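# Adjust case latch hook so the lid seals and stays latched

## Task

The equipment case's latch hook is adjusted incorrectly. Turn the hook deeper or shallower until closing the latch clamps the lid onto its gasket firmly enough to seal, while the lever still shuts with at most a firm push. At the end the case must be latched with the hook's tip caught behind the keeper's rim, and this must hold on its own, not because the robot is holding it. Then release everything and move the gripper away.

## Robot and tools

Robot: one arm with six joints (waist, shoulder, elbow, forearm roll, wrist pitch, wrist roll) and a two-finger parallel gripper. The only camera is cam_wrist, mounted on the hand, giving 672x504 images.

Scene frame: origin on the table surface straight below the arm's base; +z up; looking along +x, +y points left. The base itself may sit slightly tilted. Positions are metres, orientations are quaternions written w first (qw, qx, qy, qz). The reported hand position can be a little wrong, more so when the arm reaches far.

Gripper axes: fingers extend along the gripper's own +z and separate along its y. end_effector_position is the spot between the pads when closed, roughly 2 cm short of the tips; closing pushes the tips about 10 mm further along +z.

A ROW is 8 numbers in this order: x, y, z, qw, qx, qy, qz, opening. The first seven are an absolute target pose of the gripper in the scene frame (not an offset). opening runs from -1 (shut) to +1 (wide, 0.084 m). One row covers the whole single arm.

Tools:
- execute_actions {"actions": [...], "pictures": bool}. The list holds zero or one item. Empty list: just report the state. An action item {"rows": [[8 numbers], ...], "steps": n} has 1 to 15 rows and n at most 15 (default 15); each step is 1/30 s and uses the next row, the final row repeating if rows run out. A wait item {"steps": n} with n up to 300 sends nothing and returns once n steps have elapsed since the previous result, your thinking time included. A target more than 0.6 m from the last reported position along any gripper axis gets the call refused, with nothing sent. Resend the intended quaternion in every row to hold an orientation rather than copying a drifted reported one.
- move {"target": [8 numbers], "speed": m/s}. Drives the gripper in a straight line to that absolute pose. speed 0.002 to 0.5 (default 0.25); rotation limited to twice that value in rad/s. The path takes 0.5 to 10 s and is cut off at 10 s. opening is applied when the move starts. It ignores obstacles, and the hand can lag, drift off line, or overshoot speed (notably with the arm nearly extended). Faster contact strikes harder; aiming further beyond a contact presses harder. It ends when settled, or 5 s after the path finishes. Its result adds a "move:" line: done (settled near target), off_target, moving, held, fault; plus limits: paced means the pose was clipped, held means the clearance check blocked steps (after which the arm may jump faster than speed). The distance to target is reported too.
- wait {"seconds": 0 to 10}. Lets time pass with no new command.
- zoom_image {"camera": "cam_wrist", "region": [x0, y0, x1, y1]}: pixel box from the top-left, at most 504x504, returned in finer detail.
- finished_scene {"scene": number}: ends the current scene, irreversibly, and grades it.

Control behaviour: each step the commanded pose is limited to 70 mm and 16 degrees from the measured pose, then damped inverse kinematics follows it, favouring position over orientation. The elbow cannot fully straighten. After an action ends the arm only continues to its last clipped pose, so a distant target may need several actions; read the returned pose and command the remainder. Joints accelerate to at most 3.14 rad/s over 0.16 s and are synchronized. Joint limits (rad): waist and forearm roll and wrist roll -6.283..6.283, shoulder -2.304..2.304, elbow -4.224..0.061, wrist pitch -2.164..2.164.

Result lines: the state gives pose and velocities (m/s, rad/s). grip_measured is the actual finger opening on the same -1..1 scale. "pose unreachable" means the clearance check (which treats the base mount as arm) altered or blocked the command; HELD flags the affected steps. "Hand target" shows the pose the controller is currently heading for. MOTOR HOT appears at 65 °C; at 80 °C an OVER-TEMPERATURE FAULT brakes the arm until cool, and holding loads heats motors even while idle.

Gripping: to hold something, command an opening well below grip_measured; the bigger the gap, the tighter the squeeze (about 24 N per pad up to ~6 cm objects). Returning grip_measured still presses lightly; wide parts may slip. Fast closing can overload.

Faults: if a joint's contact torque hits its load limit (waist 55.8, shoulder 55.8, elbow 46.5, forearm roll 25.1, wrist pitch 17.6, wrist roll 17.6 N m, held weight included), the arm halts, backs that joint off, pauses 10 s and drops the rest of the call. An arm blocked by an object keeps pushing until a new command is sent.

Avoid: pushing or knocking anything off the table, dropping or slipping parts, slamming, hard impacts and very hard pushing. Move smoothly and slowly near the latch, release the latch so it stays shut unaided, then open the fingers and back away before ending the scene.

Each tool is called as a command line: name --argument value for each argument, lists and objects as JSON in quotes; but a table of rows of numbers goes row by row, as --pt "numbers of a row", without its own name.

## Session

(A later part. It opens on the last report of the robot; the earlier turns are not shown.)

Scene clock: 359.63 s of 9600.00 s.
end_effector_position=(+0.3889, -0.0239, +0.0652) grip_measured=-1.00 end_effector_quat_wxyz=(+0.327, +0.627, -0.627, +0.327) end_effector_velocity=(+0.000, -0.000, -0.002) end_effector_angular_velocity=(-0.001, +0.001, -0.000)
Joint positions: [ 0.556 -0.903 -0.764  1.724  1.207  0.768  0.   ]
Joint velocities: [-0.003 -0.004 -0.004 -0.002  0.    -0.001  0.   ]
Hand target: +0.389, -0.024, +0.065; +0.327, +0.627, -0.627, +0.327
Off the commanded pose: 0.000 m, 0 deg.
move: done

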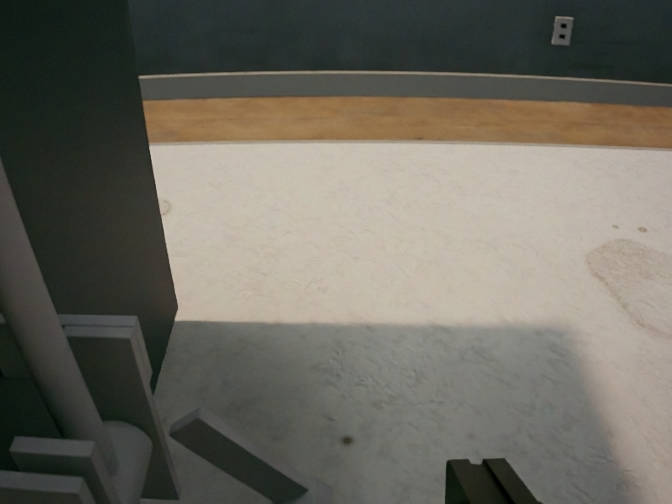

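move --target '[0.385,0.03,0.11,0.327,0.627,-0.627,0.327,-1]' --speed 0.1

move --target '[0.42,0.16,0.14,0.455,0.542,-0.542,0.455,-1]' --speed 0.3

zoom_image --camera "cam_wrist" --region '[200,140,400,300]'

Scene clock: 363.00 s of 9600.00 s.
end_effector_position=(+0.3851, +0.0295, +0.1098) grip_measured=-1.00 end_effector_quat_wxyz=(+0.327, +0.627, -0.627, +0.327) end_effector_velocity=(+0.000, +0.002, +0.002) end_effector_angular_velocity=(-0.000, -0.001, +0.001)
Joint positions: [ 0.715 -0.84  -0.763  1.907  1.206  0.698  0.   ]
Joint velocities: [ 0.005  0.002 -0.     0.005  0.001 -0.002  0.   ]
Hand target: +0.385, +0.030, +0.110; +0.327, +0.627, -0.627, +0.327
Off the commanded pose: 0.001 m, 0 deg.
move: done

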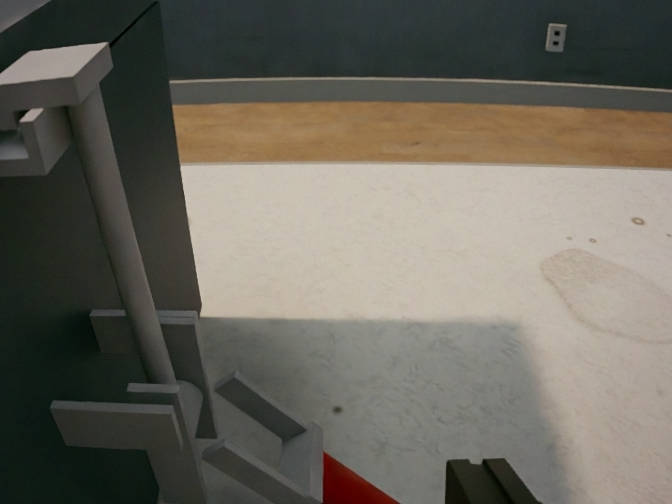

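Scene clock: 364.30 s of 9600.00 s.
end_effector_position=(+0.4200, +0.1596, +0.1397) grip_measured=-1.00 end_effector_quat_wxyz=(+0.454, +0.542, -0.542, +0.455) end_effector_velocity=(+0.001, +0.002, +0.000) end_effector_angular_velocity=(-0.010, +0.000, +0.000)
Joint positions: [ 0.856 -1.152 -1.304  2.313  1.695  0.472  0.   ]
Joint velocities: [ 0.    -0.008 -0.012  0.004  0.012 -0.003  0.   ]
Hand target: +0.420, +0.160, +0.140; +0.454, +0.541, -0.542, +0.455
Off the commanded pose: 0.000 m, 0 deg.
move: done

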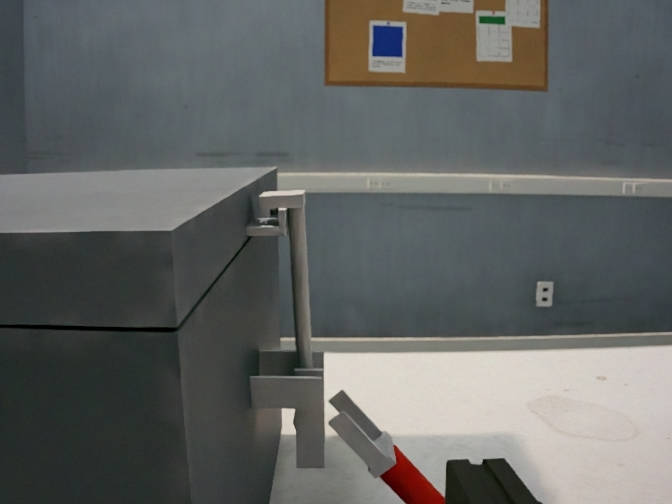

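Region (200, 140, 400, 300) of cam_wrist's 672x504 image, scaled by 2.520, with more detail than that image has; it fills the top 403 rows of this view, and the rest is white.

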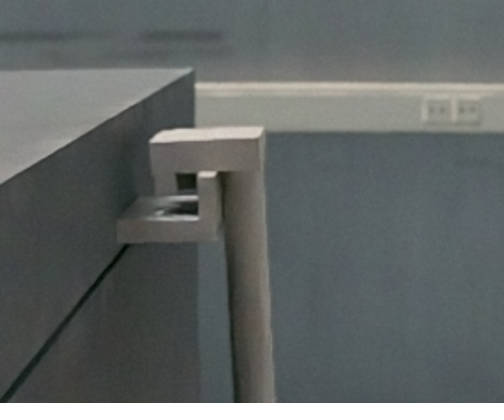

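zoom_image --camera "cam_wrist" --region '[130,290,230,360]'

Region (130, 290, 230, 360) of cam_wrist's 672x504 image, scaled by 5.040, with more detail than that image has; it fills the top 353 rows of this view, and the rest is white.

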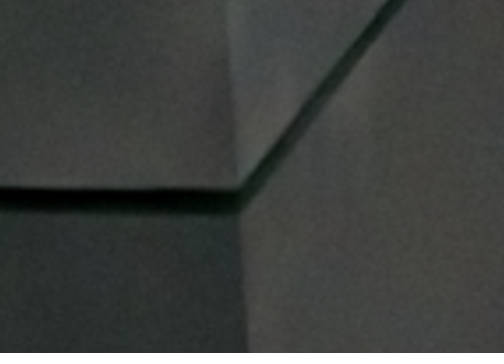

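move --target '[0.385,0.0,0.09,0.327,0.627,-0.627,0.327,-1]' --speed 0.3

move --target '[0.388,-0.024,0.063,0.327,0.627,-0.627,0.327,-1]' --speed 0.05

move --target '[0.396,-0.024,0.052,0.327,0.627,-0.627,0.327,-1]' --speed 0.015

Scene clock: 380.87 s of 9600.00 s.
end_effector_position=(+0.3849, +0.0005, +0.0904) grip_measured=-1.00 end_effector_quat_wxyz=(+0.328, +0.627, -0.627, +0.326) end_effector_velocity=(+0.000, -0.002, -0.000) end_effector_angular_velocity=(+0.004, -0.002, +0.003)
Joint positions: [ 0.637 -0.863 -0.749  1.817  1.201  0.738  0.   ]
Joint velocities: [-0.005  0.003  0.007 -0.012 -0.002  0.006  0.   ]
Hand target: +0.385, +0.000, +0.090; +0.328, +0.627, -0.627, +0.326
Off the commanded pose: 0.001 m, 0 deg.
move: done

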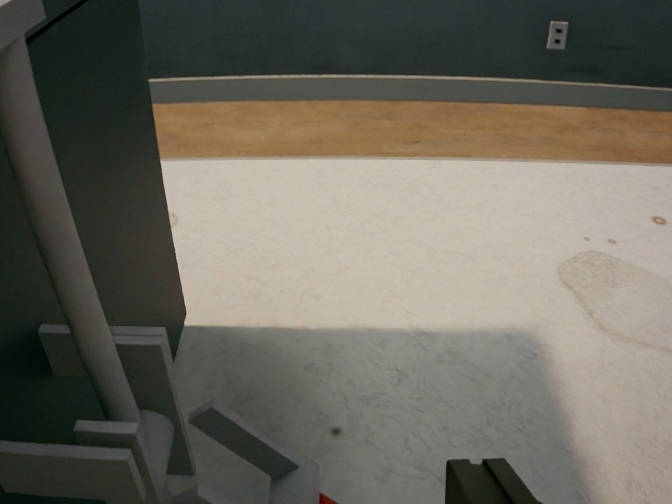

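Scene clock: 381.97 s of 9600.00 s.
end_effector_position=(+0.3879, -0.0237, +0.0632) grip_measured=-1.00 end_effector_quat_wxyz=(+0.327, +0.627, -0.627, +0.327) end_effector_velocity=(+0.000, -0.001, -0.001) end_effector_angular_velocity=(-0.001, -0.002, -0.000)
Joint positions: [ 0.555 -0.909 -0.767  1.722  1.206  0.771  0.   ]
Joint velocities: [-0.004 -0.003 -0.002 -0.004  0.002  0.003  0.   ]
Hand target: +0.388, -0.024, +0.063; +0.327, +0.627, -0.627, +0.327
Off the commanded pose: 0.000 m, 0 deg.
move: done

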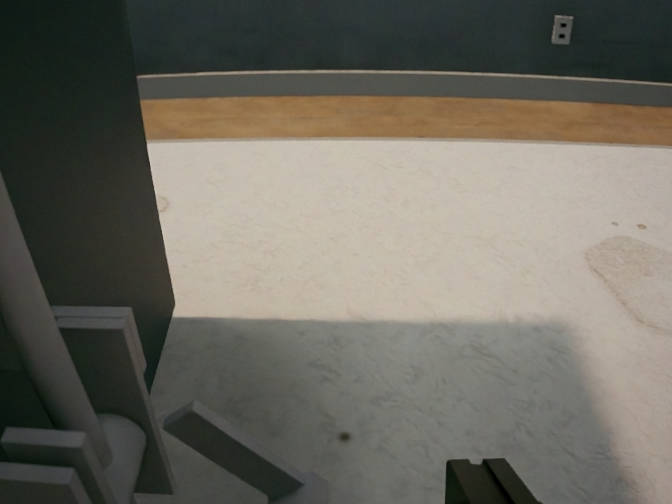

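Scene clock: 383.10 s of 9600.00 s.
end_effector_position=(+0.3923, -0.0261, +0.0542) grip_measured=-1.00 end_effector_quat_wxyz=(+0.331, +0.626, -0.625, +0.327) end_effector_velocity=(-0.000, -0.001, -0.000) end_effector_angular_velocity=(-0.003, +0.001, -0.001)
Joint positions: [ 0.537 -0.928 -0.793  1.715  1.212  0.757  0.   ]
Joint velocities: [-0.002 -0.001 -0.002  0.002  0.001 -0.002  0.   ]
Hand target: +0.396, -0.024, +0.052; +0.327, +0.627, -0.627, +0.327
Off the commanded pose: 0.005 m, 1 deg.
move: off_target

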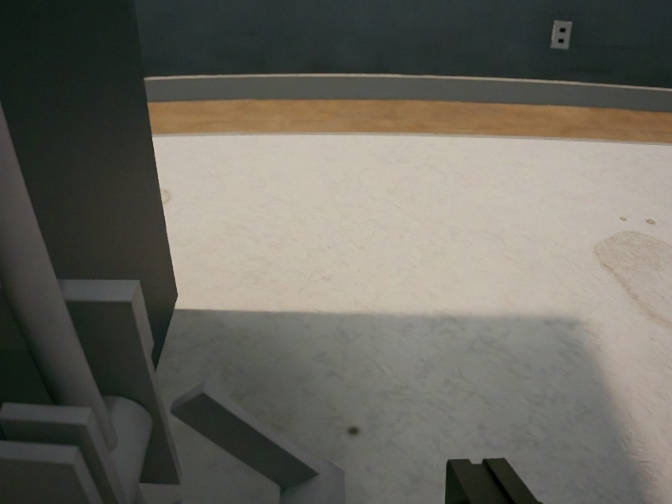

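move --target '[0.38,0.0,0.08,0.327,0.627,-0.627,0.327,-1]' --speed 0.1

move --target '[0.42,0.16,0.14,0.455,0.542,-0.542,0.455,-1]' --speed 0.3

zoom_image --camera "cam_wrist" --region '[130,290,230,360]'

Scene clock: 387.13 s of 9600.00 s.
end_effector_position=(+0.3802, -0.0004, +0.0798) grip_measured=-1.00 end_effector_quat_wxyz=(+0.327, +0.627, -0.627, +0.327) end_effector_velocity=(-0.001, +0.001, +0.002) end_effector_angular_velocity=(+0.000, -0.000, -0.000)
Joint positions: [ 0.629 -0.894 -0.762  1.8    1.199  0.759  0.   ]
Joint velocities: [ 0.006  0.003  0.002  0.005 -0.001  0.     0.   ]
Hand target: +0.380, -0.000, +0.080; +0.327, +0.627, -0.627, +0.327
Off the commanded pose: 0.000 m, 0 deg.
move: done

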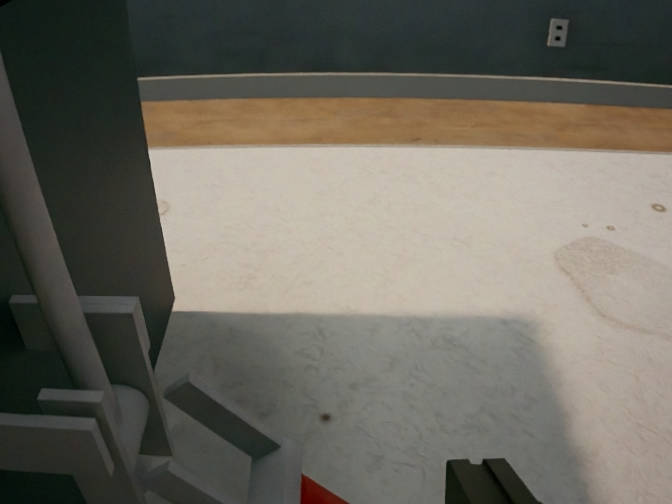

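Scene clock: 388.47 s of 9600.00 s.
end_effector_position=(+0.4201, +0.1595, +0.1396) grip_measured=-1.00 end_effector_quat_wxyz=(+0.454, +0.542, -0.542, +0.455) end_effector_velocity=(+0.001, +0.002, +0.001) end_effector_angular_velocity=(-0.008, -0.001, -0.001)
Joint positions: [ 0.855 -1.153 -1.304  2.313  1.695  0.472  0.   ]
Joint velocities: [ 0.001 -0.005 -0.011  0.005  0.01  -0.003  0.   ]
Hand target: +0.420, +0.160, +0.140; +0.454, +0.541, -0.542, +0.455
Off the commanded pose: 0.001 m, 0 deg.
move: done

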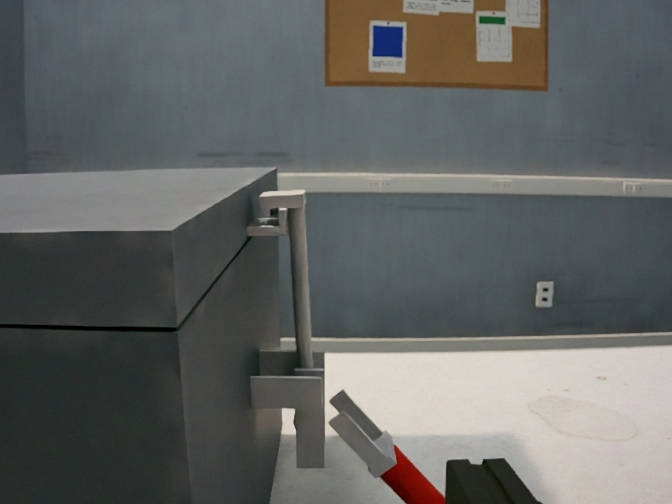

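Region (130, 290, 230, 360) of cam_wrist's 672x504 image, scaled by 5.040, with more detail than that image has; it fills the top 353 rows of this view, and the rest is white.

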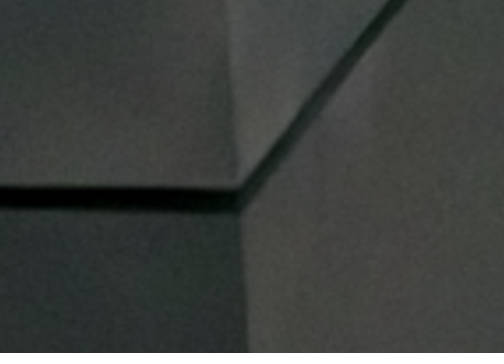

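move --target '[0.395,0.03,0.06,0.327,0.627,-0.627,0.327,1]' --speed 0.3

move --target '[0.395,-0.024,0.047,0.327,0.627,-0.627,0.327,1]' --speed 0.06

move --target '[0.365,-0.024,0.06,0.327,0.627,-0.627,0.327,1]' --speed 0.04

move --target '[0.362,-0.024,0.135,0.327,0.627,-0.627,0.327,1]' --speed 0.06

move --target '[0.362,0.06,0.15,0.327,0.627,-0.627,0.327,1]' --speed 0.2

Scene clock: 406.23 s of 9600.00 s.
end_effector_position=(+0.3948, +0.0305, +0.0604) grip_measured=+1.00 end_effector_quat_wxyz=(+0.328, +0.627, -0.627, +0.326) end_effector_velocity=(-0.000, -0.003, -0.001) end_effector_angular_velocity=(+0.006, -0.000, +0.002)
Joint positions: [ 0.652 -0.952 -0.871  1.844  1.208  0.704  0.084]
Joint velocities: [-0.005  0.003  0.008 -0.013 -0.005  0.007  0.   ]
Hand target: +0.395, +0.030, +0.060; +0.328, +0.627, -0.627, +0.326
Off the commanded pose: 0.001 m, 0 deg.
move: done

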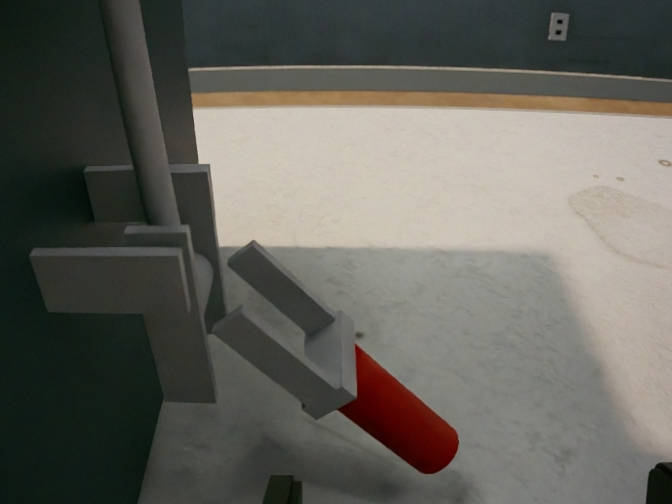

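Scene clock: 407.57 s of 9600.00 s.
end_effector_position=(+0.3950, -0.0236, +0.0471) grip_measured=+1.00 end_effector_quat_wxyz=(+0.327, +0.627, -0.627, +0.327) end_effector_velocity=(-0.001, -0.003, -0.000) end_effector_angular_velocity=(-0.002, +0.002, +0.000)
Joint positions: [ 0.533 -0.942 -0.81   1.704  1.21   0.761  0.084]
Joint velocities: [-0.004 -0.     0.004 -0.004  0.001  0.003  0.   ]
Hand target: +0.395, -0.024, +0.047; +0.327, +0.627, -0.627, +0.327
Off the commanded pose: 0.000 m, 0 deg.
move: done

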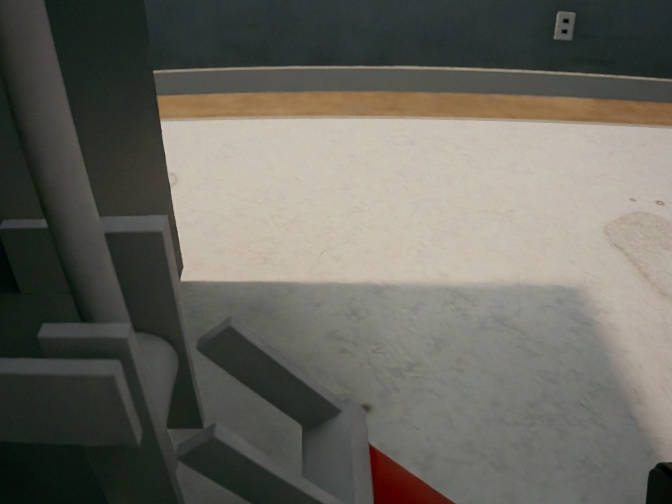

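Scene clock: 408.70 s of 9600.00 s.
end_effector_position=(+0.3653, -0.0242, +0.0600) grip_measured=+1.00 end_effector_quat_wxyz=(+0.327, +0.627, -0.627, +0.327) end_effector_velocity=(-0.002, -0.000, +0.001) end_effector_angular_velocity=(-0.001, -0.001, -0.000)
Joint positions: [ 0.572 -0.944 -0.748  1.718  1.196  0.828  0.084]
Joint velocities: [ 0.003 -0.001  0.004  0.002 -0.     0.005 -0.   ]
Hand target: +0.365, -0.024, +0.060; +0.327, +0.627, -0.627, +0.327
Off the commanded pose: 0.000 m, 0 deg.
move: done

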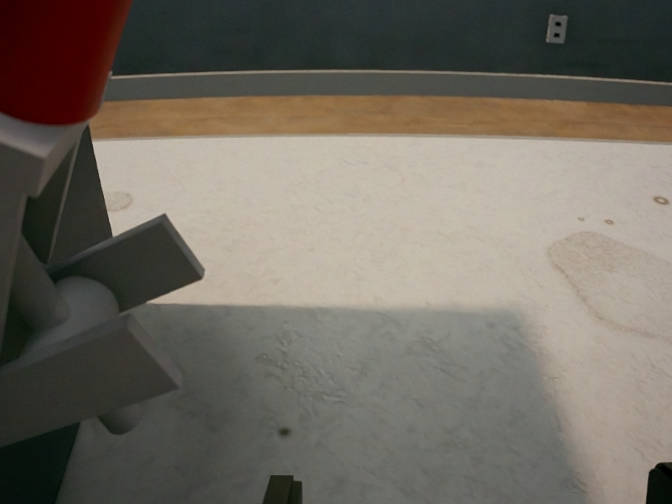

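Scene clock: 410.37 s of 9600.00 s.
end_effector_position=(+0.3622, -0.0242, +0.1347) grip_measured=+1.00 end_effector_quat_wxyz=(+0.327, +0.627, -0.627, +0.327) end_effector_velocity=(+0.001, +0.000, +0.002) end_effector_angular_velocity=(-0.001, -0.001, -0.000)
Joint positions: [ 0.664 -0.751 -0.598  1.827  1.189  0.78   0.084]
Joint velocities: [ 0.002  0.006  0.002  0.004  0.001 -0.002 -0.   ]
Hand target: +0.362, -0.024, +0.135; +0.327, +0.627, -0.627, +0.327
Off the commanded pose: 0.000 m, 0 deg.
move: done

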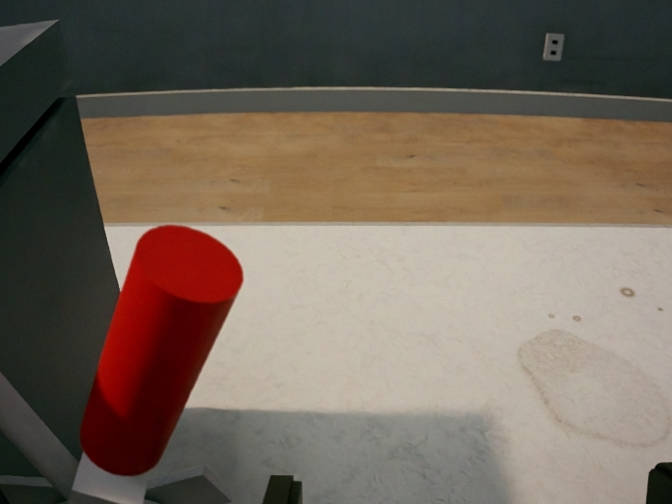

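Scene clock: 411.33 s of 9600.00 s.
end_effector_position=(+0.3620, +0.0594, +0.1499) grip_measured=+1.00 end_effector_quat_wxyz=(+0.327, +0.627, -0.627, +0.327) end_effector_velocity=(+0.001, +0.003, +0.000) end_effector_angular_velocity=(+0.000, -0.001, -0.000)
Joint positions: [ 0.845 -0.792 -0.73   2.043  1.203  0.681  0.084]
Joint velocities: [ 0.005 -0.002 -0.007  0.006  0.002 -0.003 -0.   ]
Hand target: +0.362, +0.060, +0.150; +0.327, +0.627, -0.627, +0.327
Off the commanded pose: 0.001 m, 0 deg.
move: done

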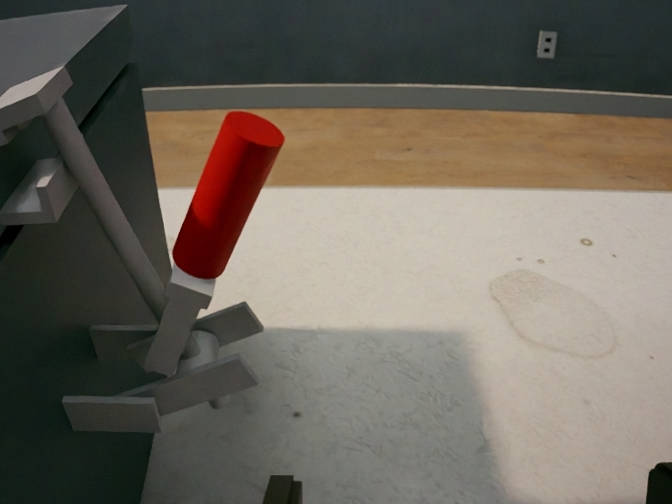

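move --target '[0.445,0.03,0.23,0.327,0.627,-0.627,0.327,-1]' --speed 0.3

move --target '[0.445,-0.024,0.205,0.327,0.627,-0.627,0.327,-1]' --speed 0.1

move --target '[0.398,-0.024,0.165,0.327,0.627,-0.627,0.327,-1]' --speed 0.06

move --target '[0.381,-0.024,0.127,0.327,0.627,-0.627,0.327,-1]' --speed 0.05

move --target '[0.380,-0.024,0.095,0.327,0.627,-0.627,0.327,-1]' --speed 0.03

move --target '[0.388,-0.024,0.065,0.327,0.627,-0.627,0.327,-1]' --speed 0.03

move --target '[0.3925,-0.024,0.0555,0.327,0.627,-0.627,0.327,-1]' --speed 0.015

move --target '[0.38,0.0,0.08,0.327,0.627,-0.627,0.327,-1]' --speed 0.1

move --target '[0.42,0.16,0.14,0.455,0.542,-0.542,0.455,-1]' --speed 0.3

Scene clock: 419.73 s of 9600.00 s.
end_effector_position=(+0.4449, +0.0305, +0.2294) grip_measured=-1.00 end_effector_quat_wxyz=(+0.327, +0.627, -0.627, +0.327) end_effector_velocity=(+0.002, -0.001, +0.002) end_effector_angular_velocity=(+0.000, +0.000, +0.000)
Joint positions: [ 0.784 -0.486 -0.677  2.055  1.316  0.443  0.   ]
Joint velocities: [-0.001  0.006  0.     0.     0.002 -0.006  0.   ]
Hand target: +0.445, +0.030, +0.230; +0.327, +0.627, -0.627, +0.327
Off the commanded pose: 0.001 m, 0 deg.
move: done

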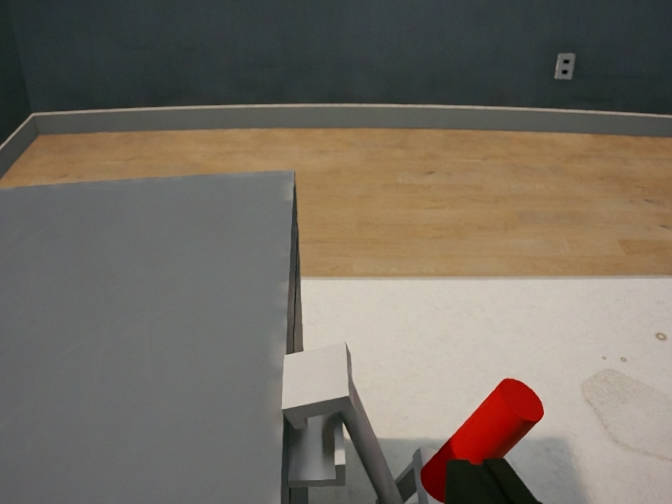

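Scene clock: 420.80 s of 9600.00 s.
end_effector_position=(+0.4450, -0.0236, +0.2051) grip_measured=-1.00 end_effector_quat_wxyz=(+0.327, +0.627, -0.627, +0.327) end_effector_velocity=(-0.000, -0.002, -0.001) end_effector_angular_velocity=(-0.000, +0.001, -0.001)
Joint positions: [ 0.653 -0.476 -0.609  1.914  1.273  0.489  0.   ]
Joint velocities: [-0.005 -0.001  0.002 -0.005 -0.002  0.001  0.   ]
Hand target: +0.445, -0.024, +0.205; +0.327, +0.627, -0.627, +0.327
Off the commanded pose: 0.000 m, 0 deg.
move: done

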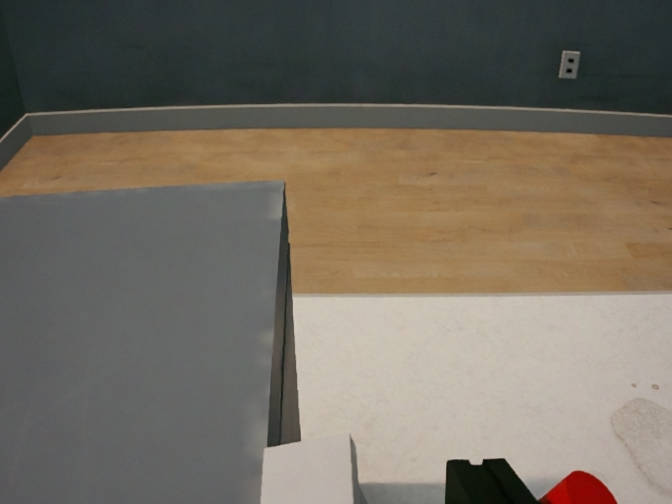

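Scene clock: 422.20 s of 9600.00 s.
end_effector_position=(+0.3981, -0.0242, +0.1654) grip_measured=-1.00 end_effector_quat_wxyz=(+0.327, +0.627, -0.627, +0.327) end_effector_velocity=(-0.002, +0.000, -0.002) end_effector_angular_velocity=(+0.000, -0.001, +0.000)
Joint positions: [ 0.659 -0.624 -0.592  1.867  1.222  0.654  0.   ]
Joint velocities: [ 0.    -0.006 -0.    -0.003 -0.002  0.007  0.   ]
Hand target: +0.398, -0.024, +0.165; +0.327, +0.627, -0.627, +0.327
Off the commanded pose: 0.000 m, 0 deg.
move: done

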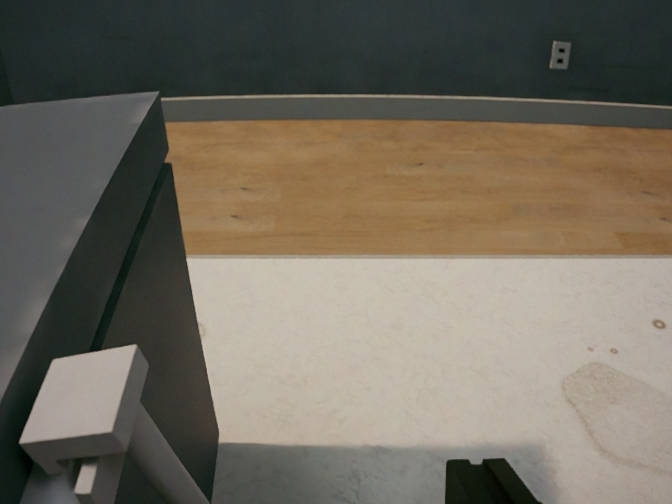

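Scene clock: 423.40 s of 9600.00 s.
end_effector_position=(+0.3811, -0.0240, +0.1274) grip_measured=-1.00 end_effector_quat_wxyz=(+0.327, +0.627, -0.627, +0.327) end_effector_velocity=(-0.001, -0.000, -0.002) end_effector_angular_velocity=(+0.000, +0.002, +0.000)
Joint positions: [ 0.633 -0.748 -0.634  1.811  1.202  0.74   0.   ]
Joint velocities: [-0.002 -0.006 -0.002 -0.003 -0.002  0.003  0.   ]
Hand target: +0.381, -0.024, +0.127; +0.327, +0.627, -0.627, +0.327
Off the commanded pose: 0.000 m, 0 deg.
move: done

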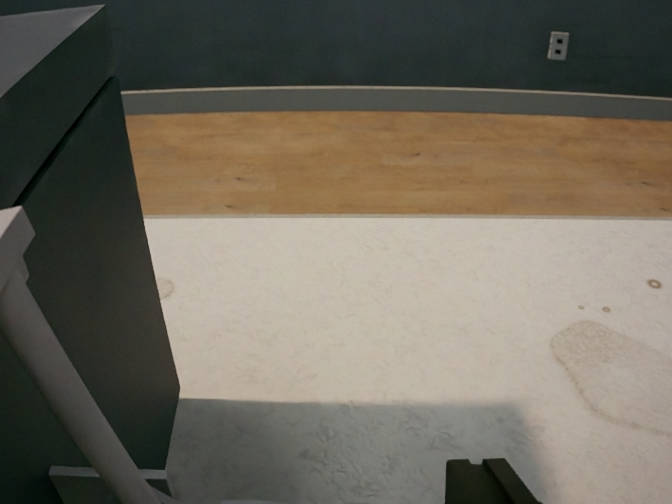

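Scene clock: 424.80 s of 9600.00 s.
end_effector_position=(+0.3799, -0.0239, +0.0952) grip_measured=-1.00 end_effector_quat_wxyz=(+0.327, +0.627, -0.627, +0.327) end_effector_velocity=(+0.001, +0.000, -0.002) end_effector_angular_velocity=(-0.000, -0.002, -0.000)
Joint positions: [ 0.597 -0.836 -0.693  1.764  1.2    0.771  0.   ]
Joint velocities: [-0.002 -0.005 -0.005 -0.002  0.001  0.001  0.   ]
Hand target: +0.380, -0.024, +0.095; +0.327, +0.627, -0.627, +0.327
Off the commanded pose: 0.000 m, 0 deg.
move: done

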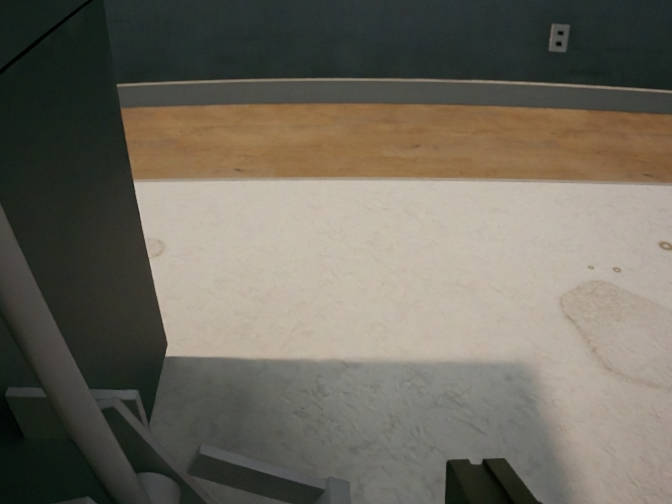

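Scene clock: 426.17 s of 9600.00 s.
end_effector_position=(+0.3879, -0.0239, +0.0652) grip_measured=-1.00 end_effector_quat_wxyz=(+0.327, +0.627, -0.627, +0.327) end_effector_velocity=(+0.000, -0.000, -0.001) end_effector_angular_velocity=(-0.000, +0.001, -0.001)
Joint positions: [ 0.557 -0.904 -0.763  1.724  1.206  0.77   0.   ]
Joint velocities: [-0.002 -0.003 -0.003 -0.001 -0.    -0.     0.   ]
Hand target: +0.388, -0.024, +0.065; +0.327, +0.627, -0.627, +0.327
Off the commanded pose: 0.000 m, 0 deg.
move: done

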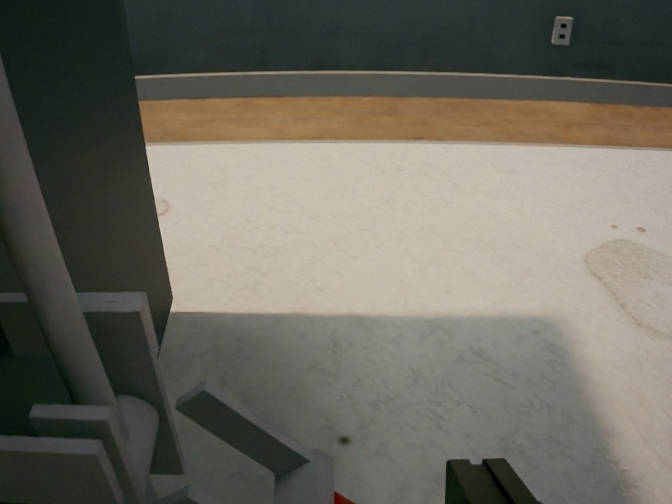

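Scene clock: 427.10 s of 9600.00 s.
end_effector_position=(+0.3919, -0.0247, +0.0568) grip_measured=-1.00 end_effector_quat_wxyz=(+0.328, +0.627, -0.626, +0.328) end_effector_velocity=(+0.000, -0.000, -0.002) end_effector_angular_velocity=(-0.001, +0.002, -0.007)
Joint positions: [ 0.544 -0.923 -0.786  1.715  1.212  0.764  0.   ]
Joint velocities: [-0.004 -0.004 -0.008  0.003 -0.003 -0.002  0.   ]
Hand target: +0.392, -0.024, +0.055; +0.327, +0.627, -0.627, +0.327
Off the commanded pose: 0.002 m, 0 deg.
move: done

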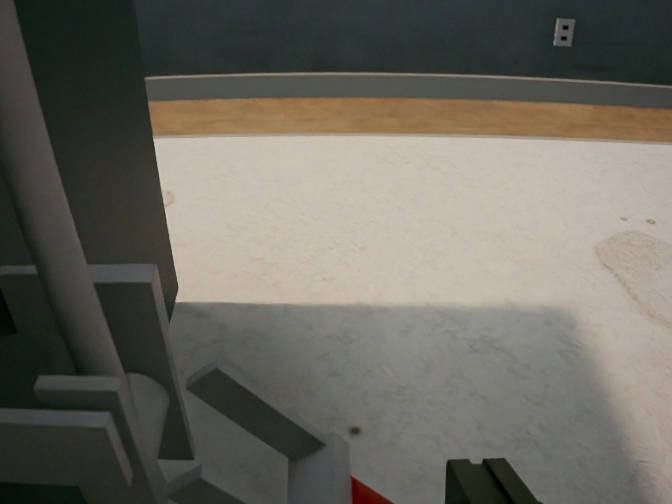

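Scene clock: 427.97 s of 9600.00 s.
end_effector_position=(+0.3801, -0.0004, +0.0798) grip_measured=-1.00 end_effector_quat_wxyz=(+0.327, +0.627, -0.627, +0.327) end_effector_velocity=(-0.000, +0.002, +0.001) end_effector_angular_velocity=(+0.001, -0.002, -0.001)
Joint positions: [ 0.629 -0.894 -0.762  1.8    1.199  0.759  0.   ]
Joint velocities: [ 0.005  0.002  0.     0.005 -0.001  0.     0.   ]
Hand target: +0.380, -0.000, +0.080; +0.327, +0.627, -0.627, +0.327
Off the commanded pose: 0.000 m, 0 deg.
move: done

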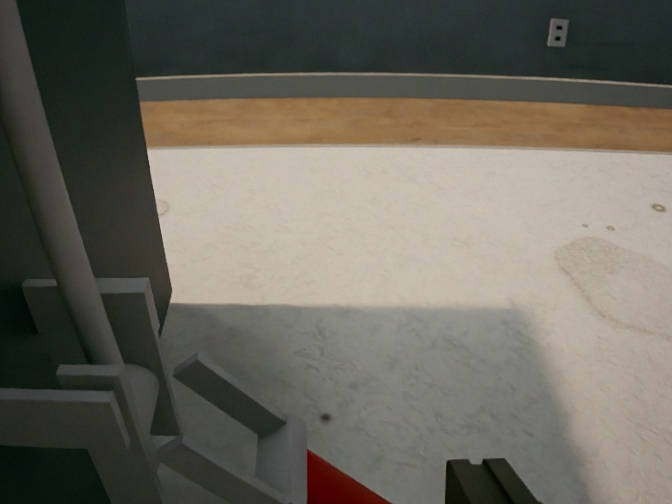

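Scene clock: 429.30 s of 9600.00 s.
end_effector_position=(+0.4201, +0.1595, +0.1396) grip_measured=-1.00 end_effector_quat_wxyz=(+0.454, +0.542, -0.542, +0.455) end_effector_velocity=(+0.001, +0.002, +0.001) end_effector_angular_velocity=(-0.008, -0.001, -0.000)
Joint positions: [ 0.855 -1.153 -1.304  2.313  1.695  0.472  0.   ]
Joint velocities: [ 0.001 -0.006 -0.01   0.005  0.01  -0.001  0.   ]
Hand target: +0.420, +0.160, +0.140; +0.454, +0.541, -0.542, +0.455
Off the commanded pose: 0.001 m, 0 deg.
move: done

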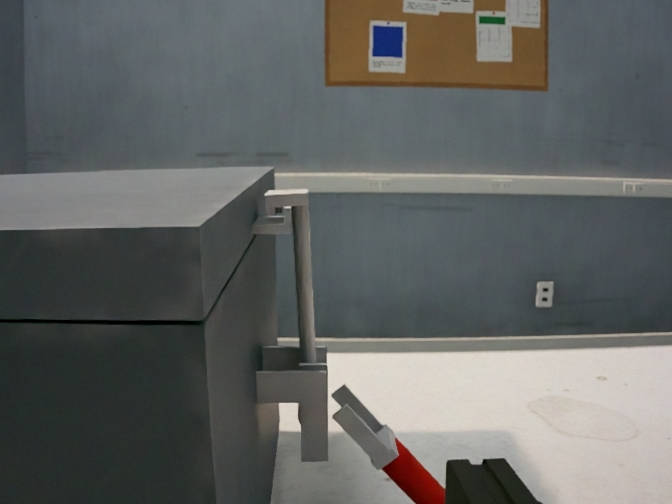

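finished_scene --scene 1

The scene is finished: the task was done.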